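# Move the two dead batteries into the recycling box

## Task

Of six batteries, exactly two are dead. Place both dead ones in the recycling box and none of the good ones. At the end the box must be upright and level, the bulb must still be lit, and everything must stay in place on its own once the robot lets go. To seat a battery in a holder, a useful approach is to press it straight down with its negative end against the flared top of the spring contact, where the - mark is.

## Robot and tools

ROBOT. There are two Doosan M1013 six-joint arms, named left_arm and right_arm, each with a Robotiq 2F-140 two-finger gripper. The names do not refer to image sides. In the shared scene frame the origin sits on the table top midway between the arms, +x points out across the table, +z points up, and left_arm is on the +y side. left_arm's base is at (-0.016, +0.652, 0) m with quat_wxyz (+0.997, 0, 0, -0.082). right_arm's base is at (+0.021, -0.558, 0) m with quat_wxyz (+0.999, 0, 0, +0.045). The fingers point along the gripper's +z axis and close along its y axis. The reported end_effector_position is the point between the closed pads. Closed fingertips extend about 33 mm past it, and fully open ones about 9 mm. Closing pushes the tips about 24 mm further out, so keep that clearance above surfaces. The printed hand position can be off, more so at long reach.

execute_actions takes "actions", a list holding one item or nothing, plus an optional "pictures" boolean. Pictures come by default, from cam_high (896x504), cam_left_wrist (616x616) and cam_right_wrist (616x616).
- An empty list only reports the current state.
- A move is {"rows": [...], "steps": n}, with 1 to 15 rows and n at most 15 (default 15). Each step is 1/30 s. Each row is used for one step, and the last row repeats if there are fewer rows than steps.
- A wait is {"steps": n} with n up to 300. It returns once n steps have passed since the previous result, and your reply time is counted in that.

ROW LAYOUT. Every row is a single list of 18 numbers covering both arms, even if only one moves. The first 9 are left_arm and the next 9 are right_arm. For each arm: six joint targets (waist, shoulder, elbow, forearm roll, wrist pitch, wrist roll), then gripper position, force_limit and speed.

JOINT TARGETS. These are absolute joint angles in radians, written the same way as the Joint positions line. Ranges are ±6.283 for all joints except the elbow, which is ±2.792. A target more than 0.010 past a range end, and also beyond the joint's last reported angle, gets the call refused, and nothing is sent. Real ends may differ by up to 0.010. Targets past a real end are clipped, and the result then says "joint sent to its limit". That message may concern an earlier action that is still running. If it does not appear, the joint may still be at its end.

Drive limits:
- Target speed caps are 2.09 rad/s for waist and shoulder, 3.14 for elbow, and 3.93 for the three wrist joints.
- Reaching full speed takes 0.3 s, and the joints of one arm are synchronised.
- The target may lead the measured angle by at most 0.456 (waist, shoulder), 0.683 (elbow) or 0.854 (wrist joints).
- If the targets would put the gripper more than 70 mm from where it actually is, they are scaled back.
Distant goals therefore need several calls. Between calls the arms keep heading for your last row until motion has nearly stopped or a step is HELD.

GRIPPER NUMBERS. All three are scaled to [-1, 1].
- position is absolute: +1 is fully open (140 mm), about -0.8 is where the pads touch, and -1 closes until blocked.
- force_limit runs from about 14 N at -1, through 60 N at 0, to 107 N at +1, for parts up to 40 mm wide.
- speed runs from about 30 mm/s at -1, through 140 at 0, to 250 at +1.
To leave a gripper unchanged, resend its previous three numbers, because a 0 is a real command. To grip, send -1 and check for object_status 2. The codes are: 0 moving, 1 blocked while opening, 2 blocked while closing, 3 reached the target or pads met (a thin item may still be held). Stopped fingers stay put until position changes by 0.01 or more, or the object gives way. To squeeze harder during status 2, raise force_limit and switch position between -1 and -0.98. position_measured is in counts, from 3 (open) to 230 (pads touching), and is not linear.

RESULTS. Each result gives a state line per arm with the gripper position (m), quat_wxyz, and linear and angular velocity. It also gives Joint positions and Joint velocities (rad, rad/s) per arm, and Flange force. Flange force is a noisy external-force estimate that includes held weight; it is worse during acceleration and may read "no reading". HELD marks steps on which your row was not fully sent. "joint command not followed" means the clearance check altered joint targets, while the rest of the row still applied. MOTOR HOT warns of heating from carried loads. An OVER-TEMPERATURE FAULT brakes that arm until it cools.

OTHER TOOLS. zoom_image takes a camera (cam_high, cam_left_wrist or cam_right_wrist) and a region [x0, y0, x1, y1] in that image's pixels, measured from the top-left corner, at most 504x504. It gives a closer view of the latest image. read_manual (section "licences") returns only licence text. finished_scene takes the scene number, ends that scene for good, reports success, and hands over the next task. Replying with no tool call ends everything.

AVOID. Do not let arms collide or push on each other. Do not drop, slam or shove items hard, or let anything leave the table. Reaching a joint's load limit causes a 10 s stop that cancels the rest of the call. Load limits are 299 N m (waist, shoulder), 140 (elbow) and 39.6 (wrist joints), and carried weight counts. A 144 N external force on the arm, tool or held object causes the same stop, and the arm yields during it. Brief disturbances may tug held parts or nudge loose ones. Results count only if objects stay in place with the grippers released. Time spent moving, faulted or replying matters, as do smooth, low-effort motions.

Each tool is called after ">>>" as name(argument=value, ...) on one line, values as JSON.

## Session

>>> execute_actions(actions=[])

Scene clock: 0.00 s of 8400.00 s.
left_arm: end_effector_position=(+0.4283, -0.0946, +0.3126) position_measured=3 object_status=3 end_effector_quat_wxyz=(+0.003, -0.444, +0.829, +0.341) end_effector_velocity=(-0.000, -0.000, +0.000) end_effector_angular_velocity=(-0.001, -0.001, -0.000) | right_arm: end_effector_position=(+0.4070, -0.2367, +0.2848) position_measured=3 object_status=3 end_effector_quat_wxyz=(-0.405, +0.816, +0.103, +0.398) end_effector_velocity=(+0.000, +0.000, +0.001) end_effector_angular_velocity=(+0.000, -0.001, +0.000)
Joint positions: left_arm=[-0.913  1.027  0.374  0.013  2.436  2.66 ] | right_arm=[ 0.103 -0.421  2.592  1.736  0.68   0.154]
Joint velocities: left_arm=[-0.001 -0.    -0.     0.    -0.001 -0.   ] | right_arm=[ 0.    -0.    -0.001 -0.     0.    -0.   ]
Flange force (N, the push that the arm receives, along the gripper's own x y z axes): no reading

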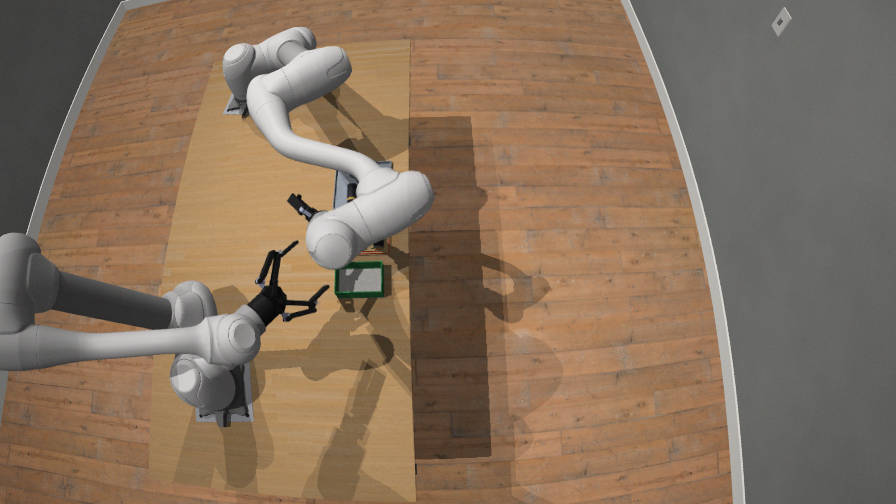

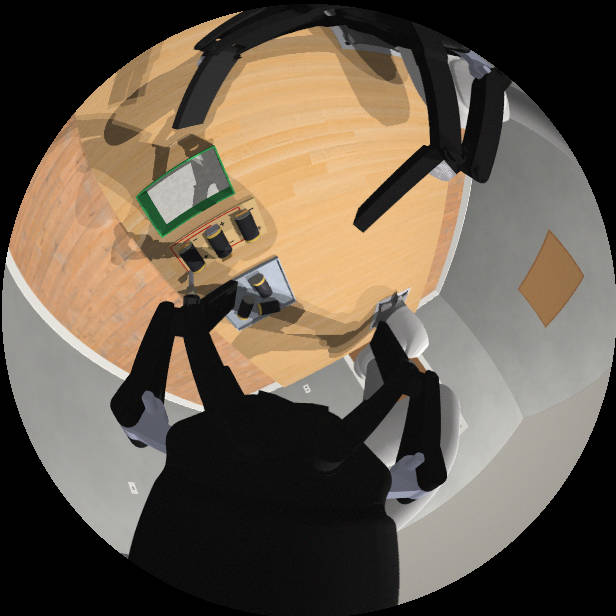

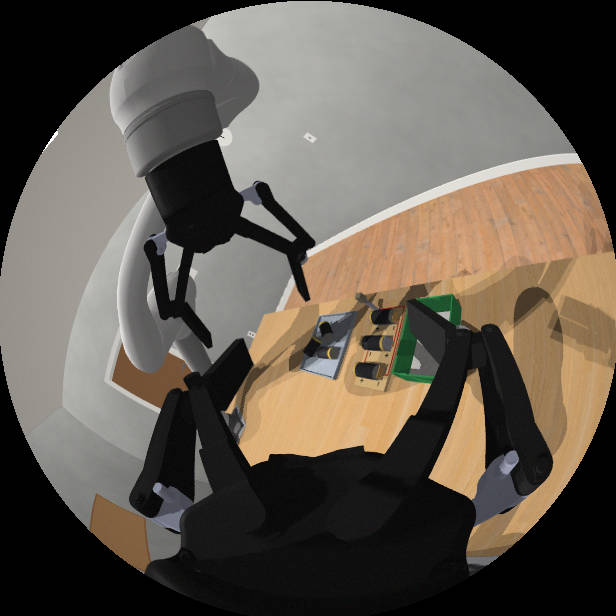

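>>> execute_actions(actions=[{"rows":[[0.1,0.6,0.9,0,1.64,2.66,1,0,0,-0.6,-0.421,2.4,1.736,0.68,0.154,1,0,0]]}], pictures=false)

>>> execute_actions(actions=[{"steps":30}])

>>> zoom_image(camera="cam_high", region=[290,130,450,320])

Scene clock: 20.30 s of 8400.00 s.
left_arm: end_effector_position=(+0.6039, +0.0142, +0.3287) position_measured=3 object_status=3 end_effector_quat_wxyz=(-0.021, -0.559, +0.805, +0.197) end_effector_velocity=(+0.354, +0.302, +0.038) end_effector_angular_velocity=(-0.371, -0.321, +0.520) | right_arm: end_effector_position=(+0.5256, -0.3722, +0.3568) position_measured=3 object_status=3 end_effector_quat_wxyz=(-0.336, +0.801, -0.003, +0.496) end_effector_velocity=(+0.197, -0.377, +0.124) end_effector_angular_velocity=(-0.020, -0.169, -0.734)
Joint positions: left_arm=[-0.677  0.845  0.598  0.008  2.098  2.66 ] | right_arm=[-0.203 -0.421  2.492  1.736  0.68   0.154]
Joint velocities: left_arm=[ 0.526 -0.303  0.373 -0.009 -0.561 -0.   ] | right_arm=[-0.733  0.    -0.169  0.    -0.001 -0.001]
Flange force (N, the push that the arm receives, along the gripper's own x y z axes): no reading
Steps of this call (steps 1 to 90: nothing new was sent; then 16.80 s passed at rest; steps 91 to 105: all 15 steps of this action). Readings (joint positions | what the end effector reports):
91: left_arm=[-0.913 1.027 0.374 0.013 2.436 2.660] | right_arm=[0.103 -0.421 2.592 1.736 0.680 0.154] | left_arm position_measured=3 object_status=3 | right_arm position_measured=3 object_status=3
92: left_arm=[-0.908 1.022 0.381 0.013 2.426 2.660] | right_arm=[0.097 -0.421 2.590 1.736 0.680 0.154] | left_arm position_measured=3 object_status=3 | right_arm position_measured=3 object_status=3
94: left_arm=[-0.876 0.992 0.418 0.012 2.369 2.660] | right_arm=[0.064 -0.421 2.576 1.736 0.680 0.154] | left_arm position_measured=3 object_status=3 | right_arm position_measured=3 object_status=3
98: left_arm=[-0.801 0.929 0.495 0.010 2.253 2.660] | right_arm=[-0.033 -0.421 2.539 1.736 0.680 0.154] | left_arm position_measured=3 object_status=3 | right_arm position_measured=3 object_status=3
105: the state above

Scene clock: 21.30 s of 8400.00 s.
left_arm: end_effector_position=(+0.8556, +0.4079, +0.3581) position_measured=3 object_status=3 end_effector_quat_wxyz=(+0.018, +0.764, -0.644, -0.047) end_effector_velocity=(+0.134, +0.451, +0.026) end_effector_angular_velocity=(-0.070, -0.203, +0.520) | right_arm: end_effector_position=(+0.5845, -0.5966, +0.4254) position_measured=3 object_status=3 end_effector_quat_wxyz=(-0.220, +0.766, -0.140, +0.587) end_effector_velocity=(+0.000, -0.001, +0.001) end_effector_angular_velocity=(-0.001, -0.001, -0.001)
Joint positions: left_arm=[-0.148  0.663  0.823  0.002  1.757  2.66 ] | right_arm=[-0.6   -0.421  2.4    1.736  0.68   0.154]
Joint velocities: left_arm=[ 0.521 -0.132  0.162 -0.004 -0.244  0.   ] | right_arm=[-0.001  0.    -0.002  0.     0.    -0.001]
Flange force (N, the push that the arm receives, along the gripper's own x y z axes): left_arm=[3.5 -3.1 -2.3] | right_arm=[4.5 5.6 -10.9]
Steps of this call (steps 1 to 30: the robot went on to your last target). Readings (joint positions | what the end effector reports):
1: left_arm=[-0.659 0.835 0.610 0.007 2.079 2.660] | right_arm=[-0.227 -0.421 2.486 1.736 0.680 0.154] | left_arm position_measured=3 object_status=3 | right_arm position_measured=3 object_status=3
2: left_arm=[-0.642 0.826 0.622 0.007 2.061 2.660] | right_arm=[-0.252 -0.421 2.480 1.736 0.680 0.154] | left_arm position_measured=3 object_status=3 | right_arm position_measured=3 object_status=3
4: left_arm=[-0.606 0.808 0.644 0.006 2.028 2.660] | right_arm=[-0.302 -0.421 2.469 1.736 0.680 0.154] | left_arm position_measured=3 object_status=3 | right_arm position_measured=3 object_status=3
8: left_arm=[-0.536 0.776 0.683 0.005 1.968 2.660] | right_arm=[-0.400 -0.421 2.446 1.736 0.680 0.154] | left_arm position_measured=3 object_status=3 | right_arm position_measured=3 object_status=3
30: the state above

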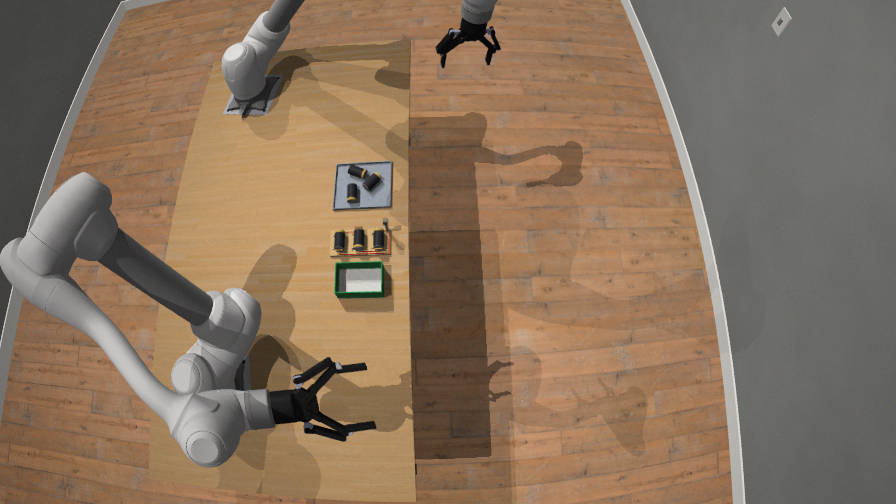

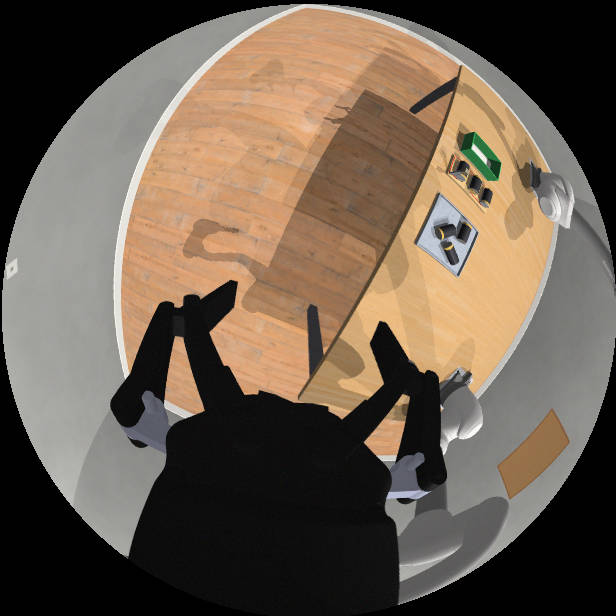

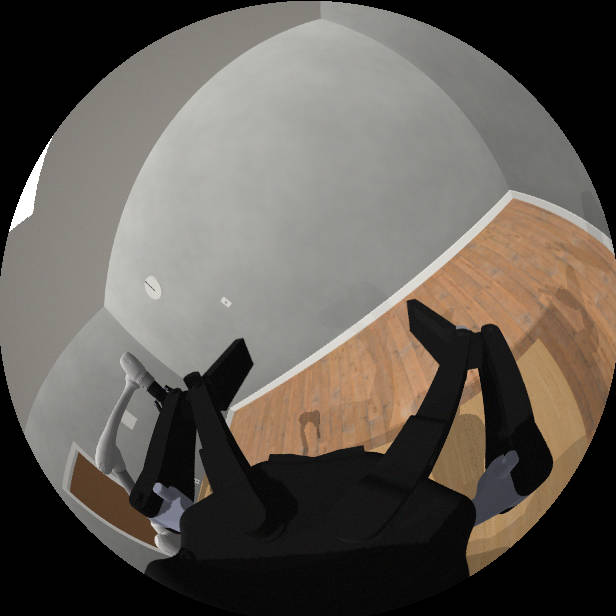

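Region (290, 130, 450, 320) of cam_high's 896x504 image, scaled by 2.653, with more detail than that image has; it fills the left 424 columns of this view, and the rest is white.

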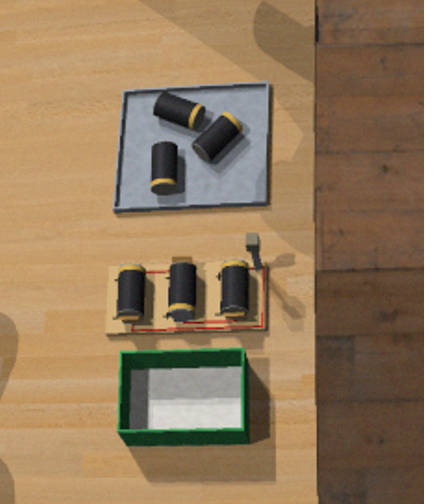

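>>> execute_actions(actions=[{"rows":[[-0.7,0.326,1.347,0,1.468,2.277,1,0,0,-0.6,-0.421,2.4,1.736,0.68,0.154,1,0,0]]}], pictures=false)

>>> execute_actions(actions=[{"steps":30}])

Scene clock: 36.77 s of 8400.00 s.
left_arm: end_effector_position=(+0.8042, +0.4364, +0.3674) position_measured=3 object_status=3 end_effector_quat_wxyz=(-0.000, +0.818, -0.575, +0.001) end_effector_velocity=(-0.222, -0.411, -0.013) end_effector_angular_velocity=(+0.000, +0.002, -0.258) | right_arm: end_effector_position=(+0.5845, -0.5966, +0.4254) position_measured=3 object_status=3 end_effector_quat_wxyz=(-0.220, +0.766, -0.140, +0.587) end_effector_velocity=(+0.000, -0.000, +0.001) end_effector_angular_velocity=(-0.001, -0.001, -0.000)
Joint positions: left_arm=[-0.134  0.484  1.089  0.     1.567  2.498] | right_arm=[-0.6   -0.421  2.4    1.736  0.68   0.154]
Joint velocities: left_arm=[-0.54  -0.201  0.328 -0.    -0.125 -0.283] | right_arm=[-0.     0.    -0.001 -0.    -0.    -0.   ]
Flange force (N, the push that the arm receives, along the gripper's own x y z axes): left_arm=[-4.9 0.1 3.3] | right_arm=[5.3 12.5 -14.3]
Steps of this call (steps 1 to 30: the robot went on to your last target; steps 31 to 90: nothing new was sent; then 11.97 s passed at rest; steps 91 to 105: all 15 steps of this action). Readings (joint positions | what the end effector reports):
91: left_arm=[0.100 0.600 0.900 0.000 1.640 2.660] | right_arm=[-0.600 -0.421 2.400 1.736 0.680 0.154] | left_arm position_measured=3 object_status=3 | right_arm position_measured=3 object_status=3
92: left_arm=[0.095 0.597 0.906 0.000 1.638 2.656] | right_arm=[-0.600 -0.421 2.400 1.736 0.680 0.154] | left_arm position_measured=3 object_status=3 | right_arm position_measured=3 object_status=3
94: left_arm=[0.063 0.577 0.937 0.000 1.626 2.629] | right_arm=[-0.600 -0.421 2.400 1.736 0.680 0.154] | left_arm position_measured=3 object_status=3 | right_arm position_measured=3 object_status=3
98: left_arm=[-0.009 0.538 1.001 0.000 1.601 2.574] | right_arm=[-0.600 -0.421 2.400 1.736 0.680 0.154] | left_arm position_measured=3 object_status=3 | right_arm position_measured=3 object_status=3
105: the state above

Scene clock: 37.77 s of 8400.00 s.
left_arm: end_effector_position=(+0.5056, +0.1040, +0.3507) position_measured=3 object_status=3 end_effector_quat_wxyz=(+0.000, +0.709, -0.705, +0.000) end_effector_velocity=(-0.141, -0.085, -0.008) end_effector_angular_velocity=(+0.001, +0.001, -0.136) | right_arm: end_effector_position=(+0.5845, -0.5966, +0.4254) position_measured=3 object_status=3 end_effector_quat_wxyz=(-0.220, +0.766, -0.140, +0.587) end_effector_velocity=(+0.000, -0.000, +0.000) end_effector_angular_velocity=(-0.001, -0.001, -0.000)
Joint positions: left_arm=[-0.692  0.328  1.343 -0.     1.469  2.28 ] | right_arm=[-0.6   -0.421  2.4    1.736  0.68   0.154]
Joint velocities: left_arm=[-0.214 -0.057  0.091  0.    -0.033 -0.079] | right_arm=[-0. -0. -0.  0.  0. -0.]
Flange force (N, the push that the arm receives, along the gripper's own x y z axes): left_arm=[4.1 -3.8 0.4] | right_arm=[2.7 7.9 -6.9]
Steps of this call (steps 1 to 30: the robot went on to your last target). Readings (joint positions | what the end effector reports):
1: left_arm=[-0.153 0.477 1.100 0.000 1.563 2.489] | right_arm=[-0.600 -0.421 2.400 1.736 0.680 0.154] | left_arm position_measured=3 object_status=3 | right_arm position_measured=3 object_status=3
2: left_arm=[-0.171 0.471 1.111 0.000 1.559 2.480] | right_arm=[-0.600 -0.421 2.400 1.736 0.680 0.154] | left_arm position_measured=3 object_status=3 | right_arm position_measured=3 object_status=3
4: left_arm=[-0.208 0.459 1.130 0.000 1.551 2.463] | right_arm=[-0.600 -0.421 2.400 1.736 0.680 0.154] | left_arm position_measured=3 object_status=3 | right_arm position_measured=3 object_status=3
8: left_arm=[-0.283 0.437 1.166 0.000 1.538 2.433] | right_arm=[-0.600 -0.421 2.400 1.736 0.680 0.154] | left_arm position_measured=3 object_status=3 | right_arm position_measured=3 object_status=3
30: the state above

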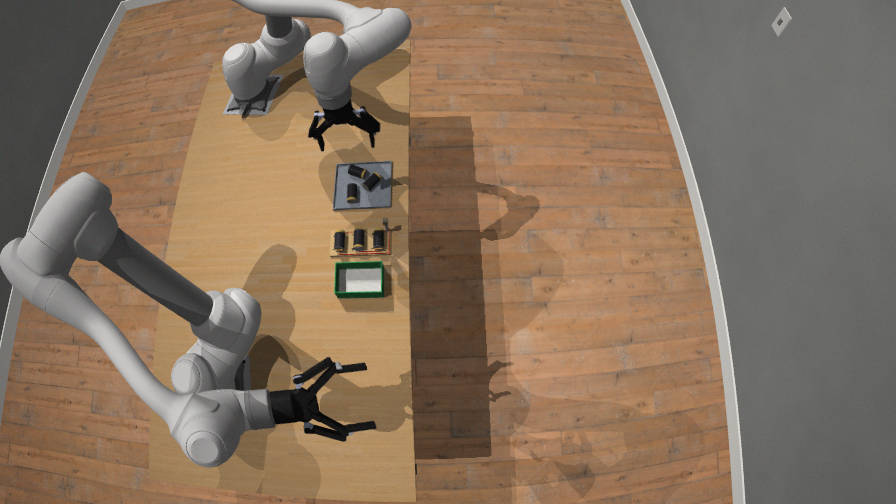

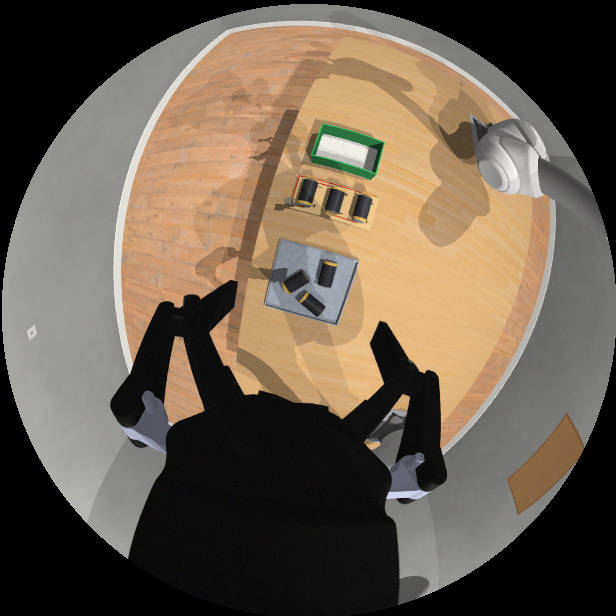

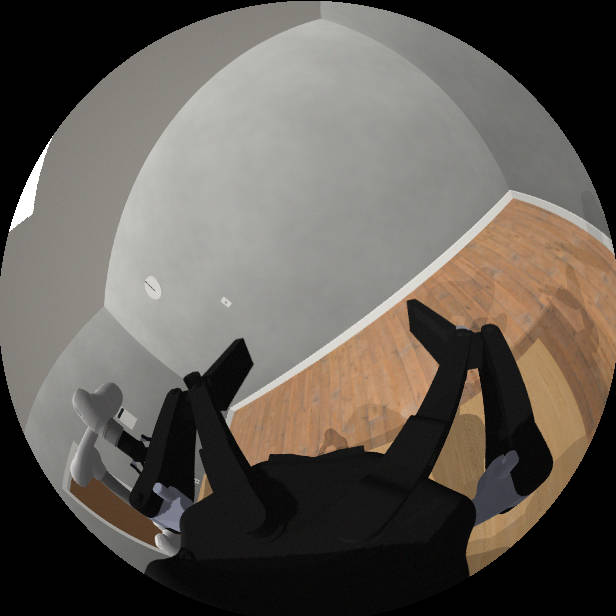

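>>> execute_actions(actions=[{"rows":[[-0.808,0.559,1.2385,0,1.344,2.17,1,0,0,-0.6,-0.421,2.4,1.736,0.68,0.154,1,0,0]]}], pictures=false)

>>> execute_actions(actions=[{"steps":10}])

>>> zoom_image(camera="cam_left_wrist", region=[180,100,460,380])

Scene clock: 66.17 s of 8400.00 s.
left_arm: end_effector_position=(+0.5049, -0.0452, +0.2240) position_measured=3 object_status=3 end_effector_quat_wxyz=(-0.000, +0.707, -0.707, -0.000) end_effector_velocity=(-0.011, -0.115, -0.112) end_effector_angular_velocity=(-0.001, -0.001, -0.001) | right_arm: end_effector_position=(+0.5845, -0.5966, +0.4254) position_measured=3 object_status=3 end_effector_quat_wxyz=(-0.220, +0.766, -0.140, +0.587) end_effector_velocity=(-0.000, +0.001, -0.000) end_effector_angular_velocity=(-0.000, +0.000, +0.001)
Joint positions: left_arm=[-0.805  0.552  1.242 -0.     1.348  2.173] | right_arm=[-0.6   -0.421  2.4    1.736  0.68   0.154]
Joint velocities: left_arm=[-0.085  0.184 -0.087 -0.    -0.098 -0.084] | right_arm=[ 0.001  0.     0.    -0.    -0.    -0.   ]
Flange force (N, the push that the arm receives, along the gripper's own x y z axes): left_arm=[3.4 -1.8 2.3] | right_arm=[1.8 4.9 -9.5]
Steps of this call (steps 1 to 15: the robot went on to your last target; steps 16 to 90: nothing new was sent; then 24.90 s passed at rest; steps 91 to 105: all 15 steps of this action). Readings (joint positions | what the end effector reports):
91: left_arm=[-0.700 0.326 1.347 0.000 1.468 2.277] | right_arm=[-0.600 -0.421 2.400 1.736 0.680 0.154] | left_arm position_measured=3 object_status=3 | right_arm position_measured=3 object_status=3
92: left_arm=[-0.703 0.331 1.344 0.000 1.465 2.274] | right_arm=[-0.600 -0.421 2.400 1.736 0.680 0.154] | left_arm position_measured=3 object_status=3 | right_arm position_measured=3 object_status=3
94: left_arm=[-0.718 0.364 1.329 0.000 1.447 2.259] | right_arm=[-0.600 -0.421 2.400 1.736 0.680 0.154] | left_arm position_measured=3 object_status=3 | right_arm position_measured=3 object_status=3
98: left_arm=[-0.753 0.441 1.293 0.000 1.407 2.224] | right_arm=[-0.600 -0.421 2.400 1.736 0.680 0.154] | left_arm position_measured=3 object_status=3 | right_arm position_measured=3 object_status=3
105: the state above

Scene clock: 66.50 s of 8400.00 s.
left_arm: end_effector_position=(+0.5047, -0.0497, +0.2201) position_measured=3 object_status=3 end_effector_quat_wxyz=(+0.000, +0.707, -0.707, +0.000) end_effector_velocity=(+0.001, +0.000, -0.001) end_effector_angular_velocity=(+0.000, +0.000, +0.001) | right_arm: end_effector_position=(+0.5845, -0.5966, +0.4254) position_measured=3 object_status=3 end_effector_quat_wxyz=(-0.220, +0.766, -0.140, +0.587) end_effector_velocity=(-0.000, -0.000, -0.001) end_effector_angular_velocity=(+0.000, +0.002, -0.000)
Joint positions: left_arm=[-0.808  0.559  1.239 -0.     1.344  2.17 ] | right_arm=[-0.6   -0.421  2.4    1.736  0.68   0.154]
Joint velocities: left_arm=[ 0.001  0.001 -0.001  0.    -0.    -0.   ] | right_arm=[-0.     0.001  0.001 -0.    -0.    -0.   ]
Flange force (N, the push that the arm receives, along the gripper's own x y z axes): left_arm=[3.4 -5.0 1.9] | right_arm=[0.7 11.2 -8.2]
Steps of this call (steps 1 to 10: the robot went on to your last target). Readings (joint positions | what the end effector reports):
1: left_arm=[-0.807 0.556 1.240 -0.000 1.346 2.172] | right_arm=[-0.600 -0.421 2.400 1.736 0.680 0.154] | left_arm position_measured=3 object_status=3 | right_arm position_measured=3 object_status=3
2: left_arm=[-0.807 0.557 1.239 -0.000 1.345 2.171] | right_arm=[-0.600 -0.421 2.400 1.736 0.680 0.154] | left_arm position_measured=3 object_status=3 | right_arm position_measured=3 object_status=3
4: left_arm=[-0.808 0.558 1.239 -0.000 1.344 2.170] | right_arm=[-0.600 -0.421 2.400 1.736 0.680 0.154] | left_arm position_measured=3 object_status=3 | right_arm position_measured=3 object_status=3
8: left_arm=[-0.808 0.559 1.239 -0.000 1.344 2.170] | right_arm=[-0.600 -0.421 2.400 1.736 0.680 0.154] | left_arm position_measured=3 object_status=3 | right_arm position_measured=3 object_status=3
10: the state above

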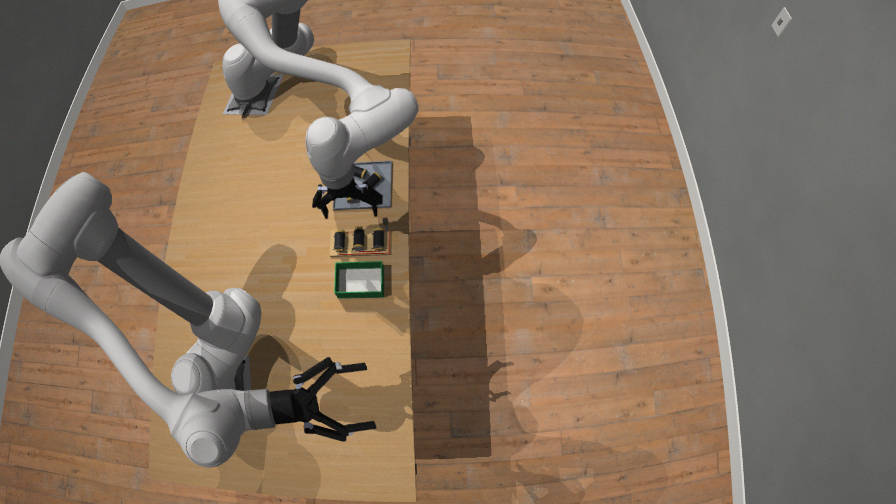

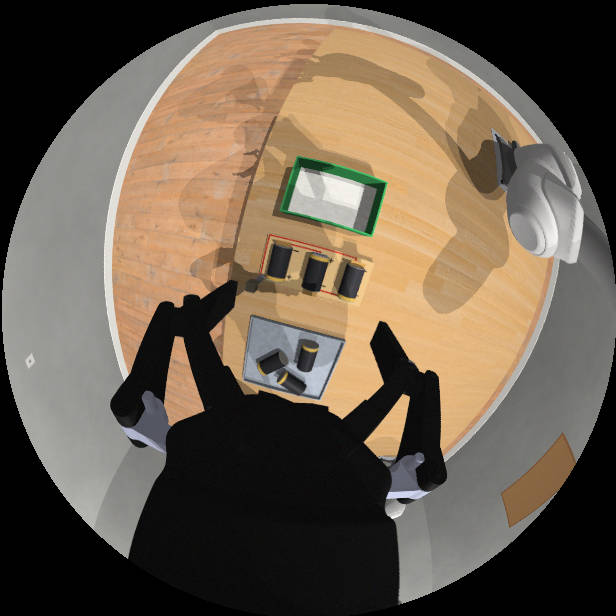

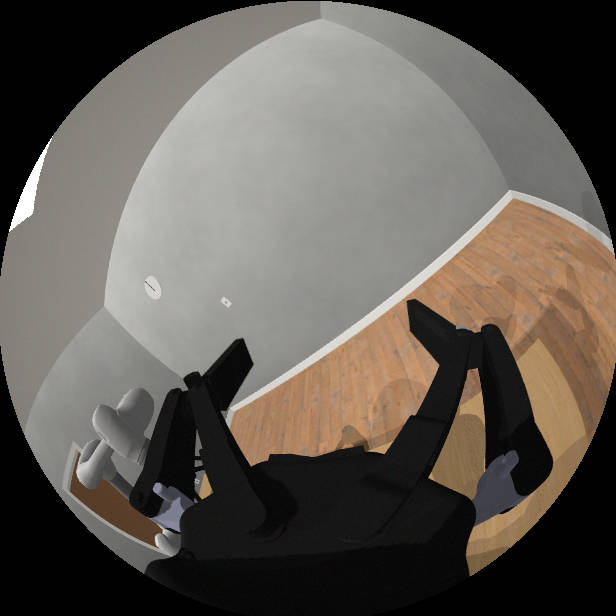

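Region (180, 100, 460, 380) of cam_left_wrist's 616x616 image, scaled by 1.800, with more detail than that image has.

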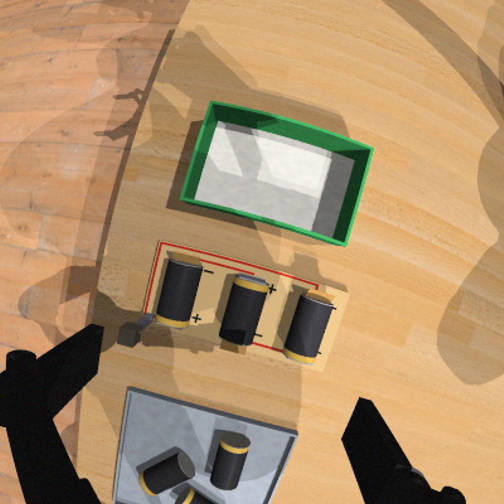

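>>> execute_actions(actions=[{"rows":[[-0.808,0.650,1.255,0,1.2365,2.17,-0.1,-0.5,0,-0.6,-0.421,2.4,1.736,0.68,0.154,1,0,0]]}], pictures=false)

>>> execute_actions(actions=[{"steps":8}])

Scene clock: 76.80 s of 8400.00 s.
left_arm: end_effector_position=(+0.5214, -0.0743, +0.1304) position_measured=107 object_status=0 end_effector_quat_wxyz=(-0.000, +0.707, -0.707, +0.000) end_effector_velocity=(+0.000, +0.000, -0.003) end_effector_angular_velocity=(+0.002, +0.001, +0.002) | right_arm: end_effector_position=(+0.5845, -0.5966, +0.4254) position_measured=3 object_status=3 end_effector_quat_wxyz=(-0.220, +0.766, -0.140, +0.587) end_effector_velocity=(+0.000, -0.000, +0.001) end_effector_angular_velocity=(+0.000, -0.001, -0.000)
Joint positions: left_arm=[-0.808  0.65   1.255  0.     1.237  2.17 ] | right_arm=[-0.6   -0.421  2.4    1.736  0.68   0.154]
Joint velocities: left_arm=[ 0.     0.003  0.001 -0.    -0.002 -0.002] | right_arm=[ 0.    -0.    -0.001  0.001  0.     0.   ]
Flange force (N, the push that the arm receives, along the gripper's own x y z axes): left_arm=[5.2 -3.0 2.9] | right_arm=[1.6 9.8 -12.7]
Steps of this call (steps 1 to 15: the robot went on to your last target; steps 16 to 90: nothing new was sent; then 6.80 s passed at rest; steps 91 to 105: all 15 steps of this action). Readings (joint positions | what the end effector reports):
91: left_arm=[-0.808 0.559 1.238 0.000 1.343 2.170] | right_arm=[-0.600 -0.421 2.400 1.736 0.680 0.154] | left_arm position_measured=3 object_status=0 | right_arm position_measured=3 object_status=3
92: left_arm=[-0.808 0.564 1.239 0.000 1.337 2.170] | right_arm=[-0.600 -0.421 2.400 1.736 0.680 0.154] | left_arm position_measured=8 object_status=0 | right_arm position_measured=3 object_status=3
94: left_arm=[-0.808 0.595 1.245 0.000 1.300 2.170] | right_arm=[-0.600 -0.421 2.400 1.736 0.680 0.154] | left_arm position_measured=23 object_status=0 | right_arm position_measured=3 object_status=3
98: left_arm=[-0.808 0.645 1.254 0.000 1.244 2.170] | right_arm=[-0.600 -0.421 2.400 1.736 0.680 0.154] | left_arm position_measured=54 object_status=0 | right_arm position_measured=3 object_status=3
105: the state above

Scene clock: 77.07 s of 8400.00 s.
left_arm: end_effector_position=(+0.5214, -0.0743, +0.1302) position_measured=141 object_status=0 end_effector_quat_wxyz=(+0.000, +0.707, -0.707, +0.000) end_effector_velocity=(-0.000, +0.000, -0.000) end_effector_angular_velocity=(+0.000, +0.000, -0.001) | right_arm: end_effector_position=(+0.5845, -0.5966, +0.4254) position_measured=3 object_status=3 end_effector_quat_wxyz=(-0.220, +0.766, -0.140, +0.587) end_effector_velocity=(+0.000, +0.000, +0.001) end_effector_angular_velocity=(+0.001, -0.001, +0.000)
Joint positions: left_arm=[-0.808  0.65   1.255  0.     1.237  2.17 ] | right_arm=[-0.6   -0.421  2.4    1.736  0.68   0.154]
Joint velocities: left_arm=[-0.     0.     0.    -0.    -0.     0.001] | right_arm=[ 0.001 -0.    -0.     0.001  0.     0.001]
Flange force (N, the push that the arm receives, along the gripper's own x y z axes): left_arm=[0.1 -1.0 0.3] | right_arm=[7.1 16.1 -13.2]
Steps of this call (steps 1 to 8: the robot went on to your last target). Readings (joint positions | what the end effector reports):
1: left_arm=[-0.808 0.650 1.255 0.000 1.237 2.170] | right_arm=[-0.600 -0.421 2.400 1.736 0.680 0.154] | left_arm position_measured=114 object_status=0 | right_arm position_measured=3 object_status=3
2: left_arm=[-0.808 0.650 1.255 0.000 1.237 2.170] | right_arm=[-0.600 -0.421 2.400 1.736 0.680 0.154] | left_arm position_measured=122 object_status=0 | right_arm position_measured=3 object_status=3
4: left_arm=[-0.808 0.650 1.255 0.000 1.237 2.170] | right_arm=[-0.600 -0.421 2.400 1.736 0.680 0.154] | left_arm position_measured=137 object_status=0 | right_arm position_measured=3 object_status=3
8: the state above

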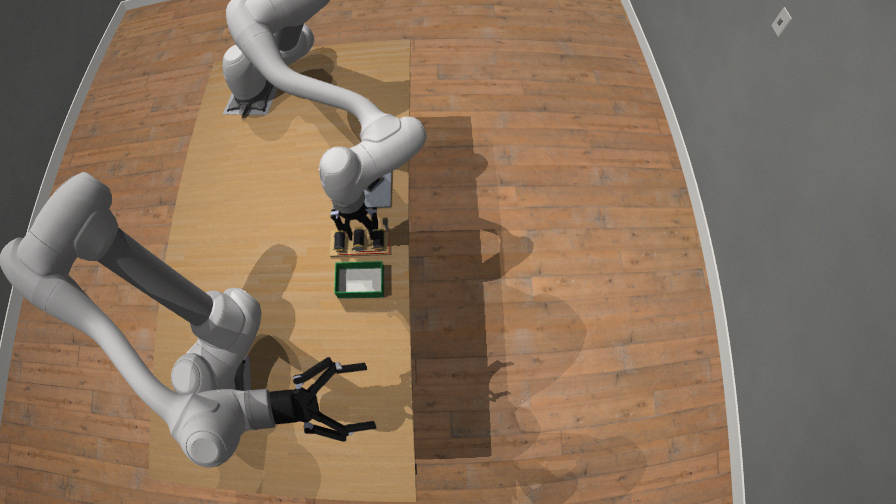

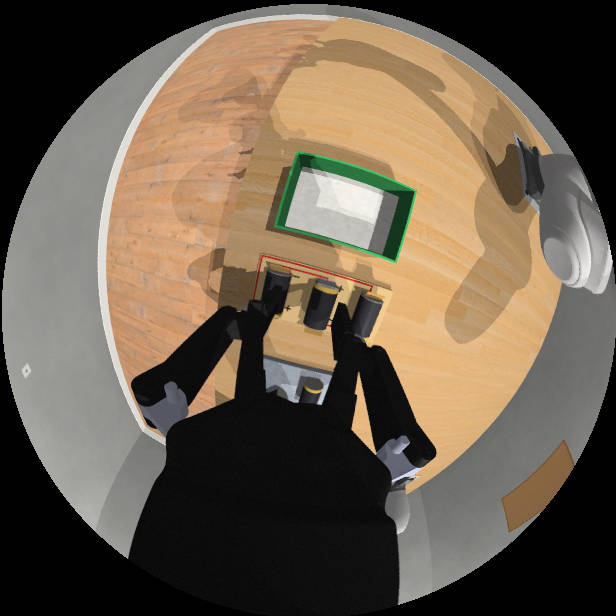

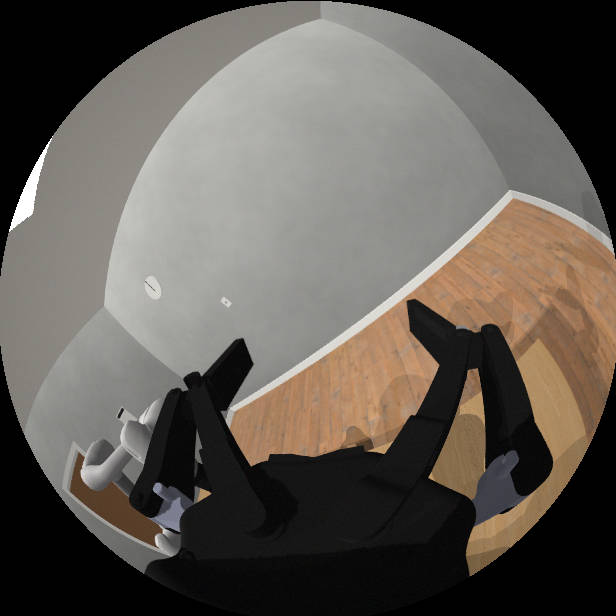

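>>> execute_actions(actions=[{"rows":[[-0.8076,0.6376,1.3634,0,1.1406,2.17,-0.1,-0.5,0,-0.6,-0.421,2.4,1.736,0.68,0.154,1,0,0]]}])

>>> zoom_image(camera="cam_left_wrist", region=[200,200,450,450])

>>> zoom_image(camera="cam_high", region=[300,160,430,290])

Scene clock: 88.93 s of 8400.00 s.
left_arm: end_effector_position=(+0.5070, -0.0525, +0.0851) position_measured=141 object_status=3 end_effector_quat_wxyz=(+0.000, +0.707, -0.707, +0.000) end_effector_velocity=(+0.000, +0.001, -0.001) end_effector_angular_velocity=(+0.002, -0.001, -0.001) | right_arm: end_effector_position=(+0.5845, -0.5966, +0.4254) position_measured=3 object_status=3 end_effector_quat_wxyz=(-0.220, +0.766, -0.140, +0.587) end_effector_velocity=(+0.000, -0.000, +0.000) end_effector_angular_velocity=(-0.001, -0.000, +0.000)
Joint positions: left_arm=[-0.808  0.638  1.363 -0.     1.141  2.17 ] | right_arm=[-0.6   -0.421  2.4    1.736  0.68   0.154]
Joint velocities: left_arm=[-0.     0.     0.001  0.001 -0.    -0.   ] | right_arm=[-0.     0.001 -0.001  0.     0.    -0.001]
Flange force (N, the push that the arm receives, along the gripper's own x y z axes): left_arm=[0.0 -0.2 1.1] | right_arm=[4.7 12.1 -15.9]
Steps of this call (steps 1 to 15: the robot went on to your last target; steps 16 to 90: nothing new was sent; then 8.37 s passed at rest; steps 91 to 105: all 15 steps of this action). Readings (joint positions | what the end effector reports):
91: left_arm=[-0.808 0.650 1.256 0.000 1.236 2.170] | right_arm=[-0.600 -0.421 2.400 1.736 0.680 0.154] | left_arm position_measured=141 object_status=3 | right_arm position_measured=3 object_status=3
92: left_arm=[-0.808 0.649 1.264 -0.000 1.228 2.170] | right_arm=[-0.600 -0.421 2.400 1.736 0.680 0.154] | left_arm position_measured=141 object_status=3 | right_arm position_measured=3 object_status=3
94: left_arm=[-0.808 0.644 1.311 -0.000 1.187 2.170] | right_arm=[-0.600 -0.421 2.400 1.736 0.680 0.154] | left_arm position_measured=141 object_status=3 | right_arm position_measured=3 object_status=3
98: left_arm=[-0.808 0.638 1.361 -0.000 1.143 2.170] | right_arm=[-0.600 -0.421 2.400 1.736 0.680 0.154] | left_arm position_measured=141 object_status=3 | right_arm position_measured=3 object_status=3
105: the state above

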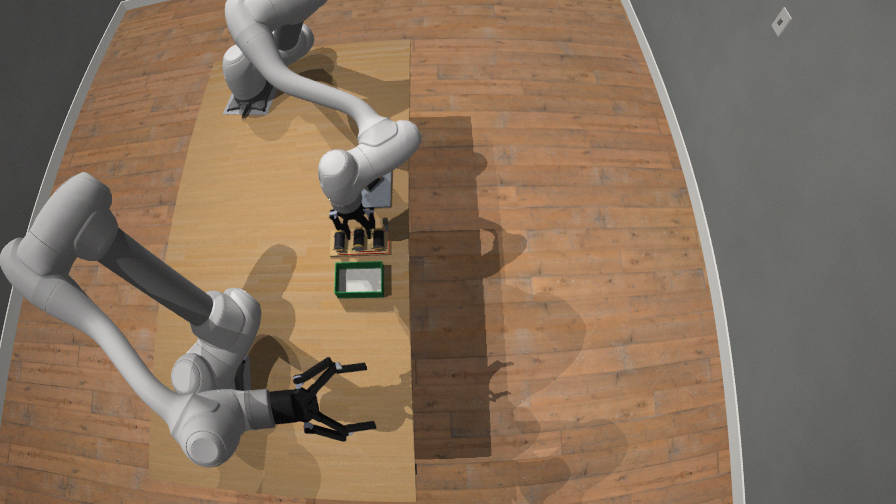

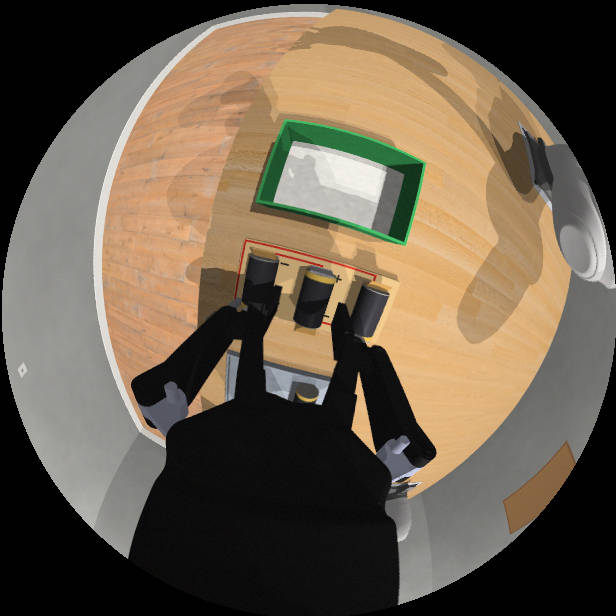

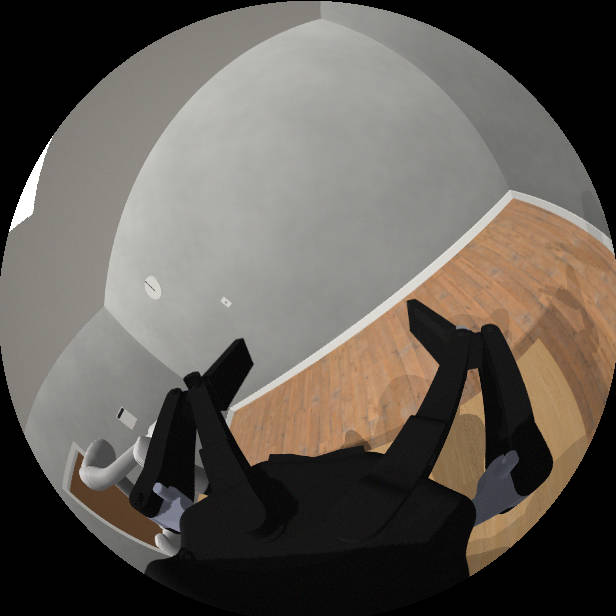

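Region (200, 200, 450, 450) of cam_left_wrist's 616x616 image, scaled by 2.016, with more detail than that image has.

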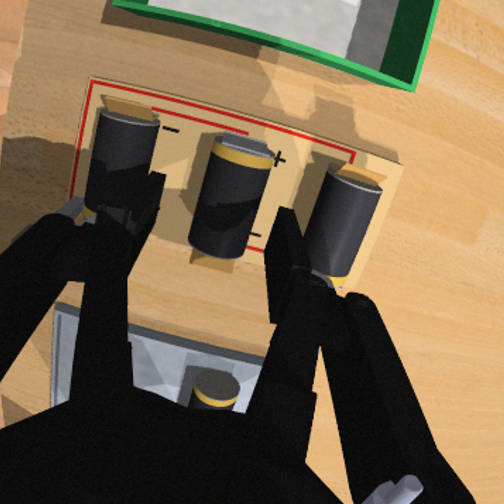

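Region (300, 160, 430, 290) of cam_high's 896x504 image, scaled by 3.877, with more detail than that image has.

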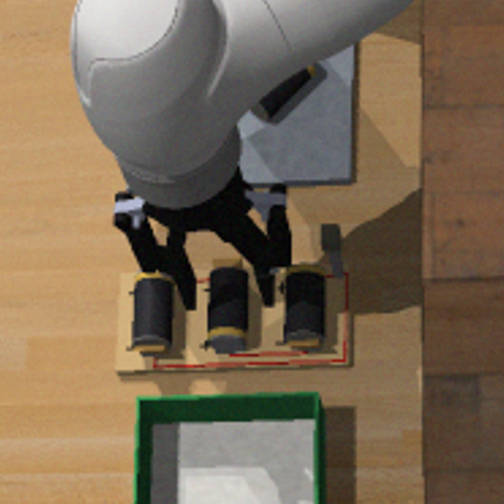

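>>> execute_actions(actions=[{"rows":[[-0.8095,0.6681,1.3841,0,1.0894,2.168,-0.1,-0.5,0,-0.6,-0.421,2.4,1.736,0.68,0.154,1,0,0]],"steps":12}], pictures=false)

>>> execute_actions(actions=[{"rows":[[-0.8095,0.6681,1.3841,0,1.0894,2.168,-1,-0.3,0,-0.6,-0.421,2.4,1.736,0.68,0.154,1,0,0]]}])

Scene clock: 104.23 s of 8400.00 s.
left_arm: end_effector_position=(+0.5071, -0.0554, +0.0480) position_measured=141 object_status=3 end_effector_quat_wxyz=(-0.000, +0.707, -0.707, +0.000) end_effector_velocity=(-0.001, -0.001, -0.002) end_effector_angular_velocity=(+0.000, +0.001, -0.001) | right_arm: end_effector_position=(+0.5845, -0.5966, +0.4254) position_measured=3 object_status=3 end_effector_quat_wxyz=(-0.220, +0.766, -0.140, +0.587) end_effector_velocity=(+0.000, -0.000, +0.000) end_effector_angular_velocity=(-0.000, -0.000, -0.000)
Joint positions: left_arm=[-0.809  0.668  1.384  0.     1.09   2.168] | right_arm=[-0.6   -0.421  2.4    1.736  0.68   0.154]
Joint velocities: left_arm=[-0.002  0.002  0.001 -0.    -0.002 -0.001] | right_arm=[-0.  0. -0.  0.  0. -0.]
Flange force (N, the push that the arm receives, along the gripper's own x y z axes): left_arm=[-3.0 0.7 0.2] | right_arm=[4.0 9.4 -11.6]
Steps of this call (steps 1 to 15: the robot went on to your last target; steps 16 to 90: nothing new was sent; then 11.90 s passed at rest; steps 91 to 102: all 12 steps of this action). Readings (joint positions | what the end effector reports):
91: left_arm=[-0.808 0.638 1.364 0.000 1.140 2.170] | right_arm=[-0.600 -0.421 2.400 1.736 0.680 0.154] | left_arm position_measured=141 object_status=3 | right_arm position_measured=3 object_status=3
92: left_arm=[-0.808 0.643 1.367 0.000 1.130 2.170] | right_arm=[-0.600 -0.421 2.400 1.736 0.680 0.154] | left_arm position_measured=141 object_status=3 | right_arm position_measured=3 object_status=3
94: left_arm=[-0.809 0.660 1.380 0.000 1.103 2.169] | right_arm=[-0.600 -0.421 2.400 1.736 0.680 0.154] | left_arm position_measured=141 object_status=3 | right_arm position_measured=3 object_status=3
98: left_arm=[-0.809 0.667 1.384 0.000 1.091 2.168] | right_arm=[-0.600 -0.421 2.400 1.736 0.680 0.154] | left_arm position_measured=141 object_status=3 | right_arm position_measured=3 object_status=3
102: the state above

Scene clock: 104.73 s of 8400.00 s.
left_arm: end_effector_position=(+0.5070, -0.0555, +0.0479) position_measured=183 object_status=0 end_effector_quat_wxyz=(+0.000, +0.707, -0.707, +0.000) end_effector_velocity=(-0.000, -0.001, -0.001) end_effector_angular_velocity=(+0.000, +0.000, -0.001) | right_arm: end_effector_position=(+0.5845, -0.5966, +0.4254) position_measured=3 object_status=3 end_effector_quat_wxyz=(-0.220, +0.766, -0.140, +0.587) end_effector_velocity=(-0.000, +0.000, -0.001) end_effector_angular_velocity=(+0.001, +0.001, -0.000)
Joint positions: left_arm=[-0.81   0.668  1.384 -0.     1.089  2.168] | right_arm=[-0.6   -0.421  2.4    1.736  0.68   0.154]
Joint velocities: left_arm=[-0.001  0.001  0.    -0.    -0.001 -0.   ] | right_arm=[-0.    -0.     0.001 -0.     0.     0.   ]
Flange force (N, the push that the arm receives, along the gripper's own x y z axes): left_arm=[0.4 -5.5 -6.4] | right_arm=[3.5 7.8 -12.1]
Steps of this call (steps 1 to 15: all 15 steps of this action). Readings (joint positions | what the end effector reports):
1: left_arm=[-0.809 0.668 1.384 0.000 1.089 2.168] | right_arm=[-0.600 -0.421 2.400 1.736 0.680 0.154] | left_arm position_measured=141 object_status=0 | right_arm position_measured=3 object_status=3
2: left_arm=[-0.809 0.668 1.384 0.000 1.089 2.168] | right_arm=[-0.600 -0.421 2.400 1.736 0.680 0.154] | left_arm position_measured=146 object_status=0 | right_arm position_measured=3 object_status=3
4: left_arm=[-0.810 0.668 1.384 -0.000 1.089 2.168] | right_arm=[-0.600 -0.421 2.400 1.736 0.680 0.154] | left_arm position_measured=162 object_status=0 | right_arm position_measured=3 object_status=3
8: left_arm=[-0.810 0.668 1.384 -0.000 1.089 2.168] | right_arm=[-0.600 -0.421 2.400 1.736 0.680 0.154] | left_arm position_measured=182 object_status=0 | right_arm position_measured=3 object_status=3
15: the state above

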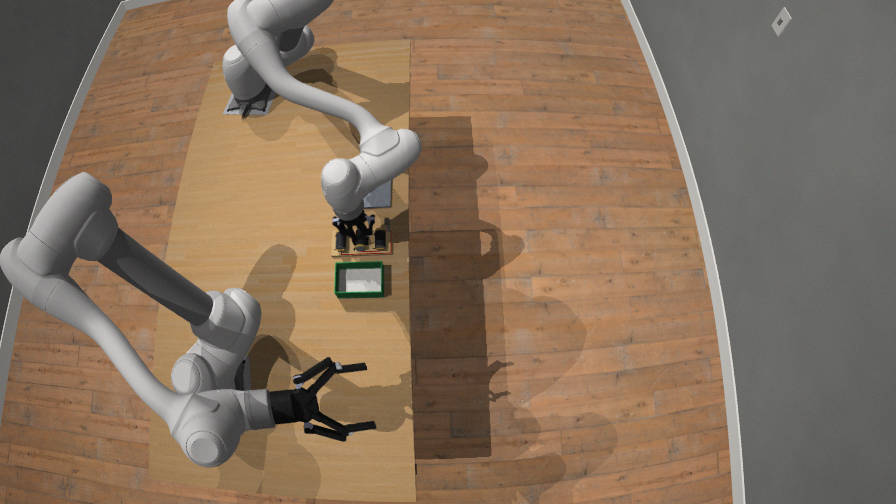

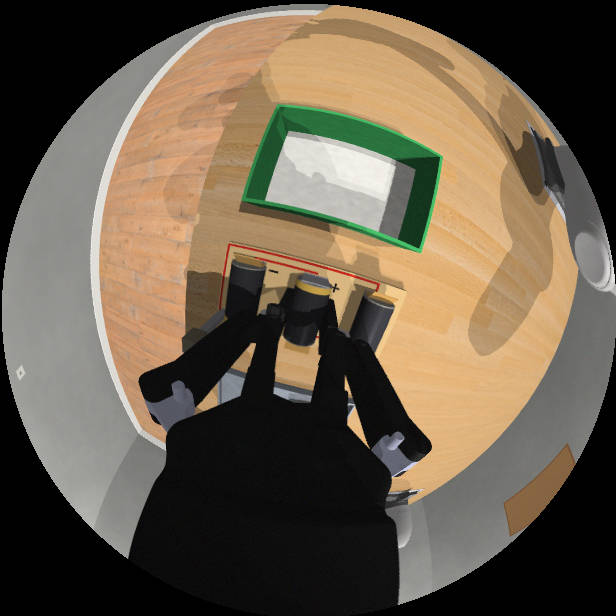

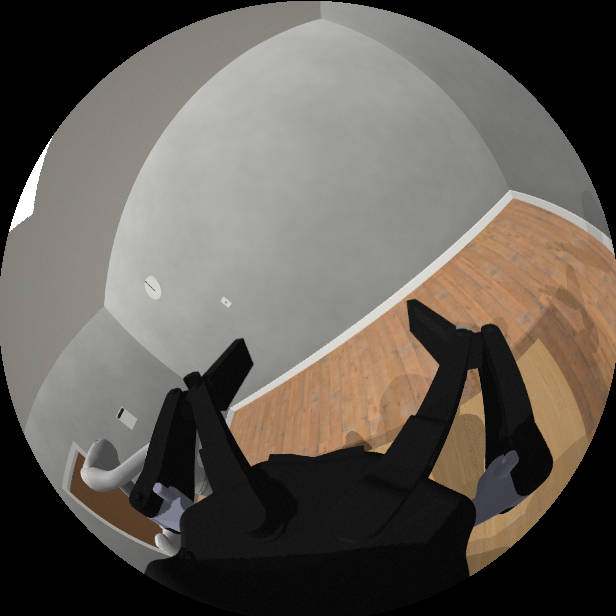

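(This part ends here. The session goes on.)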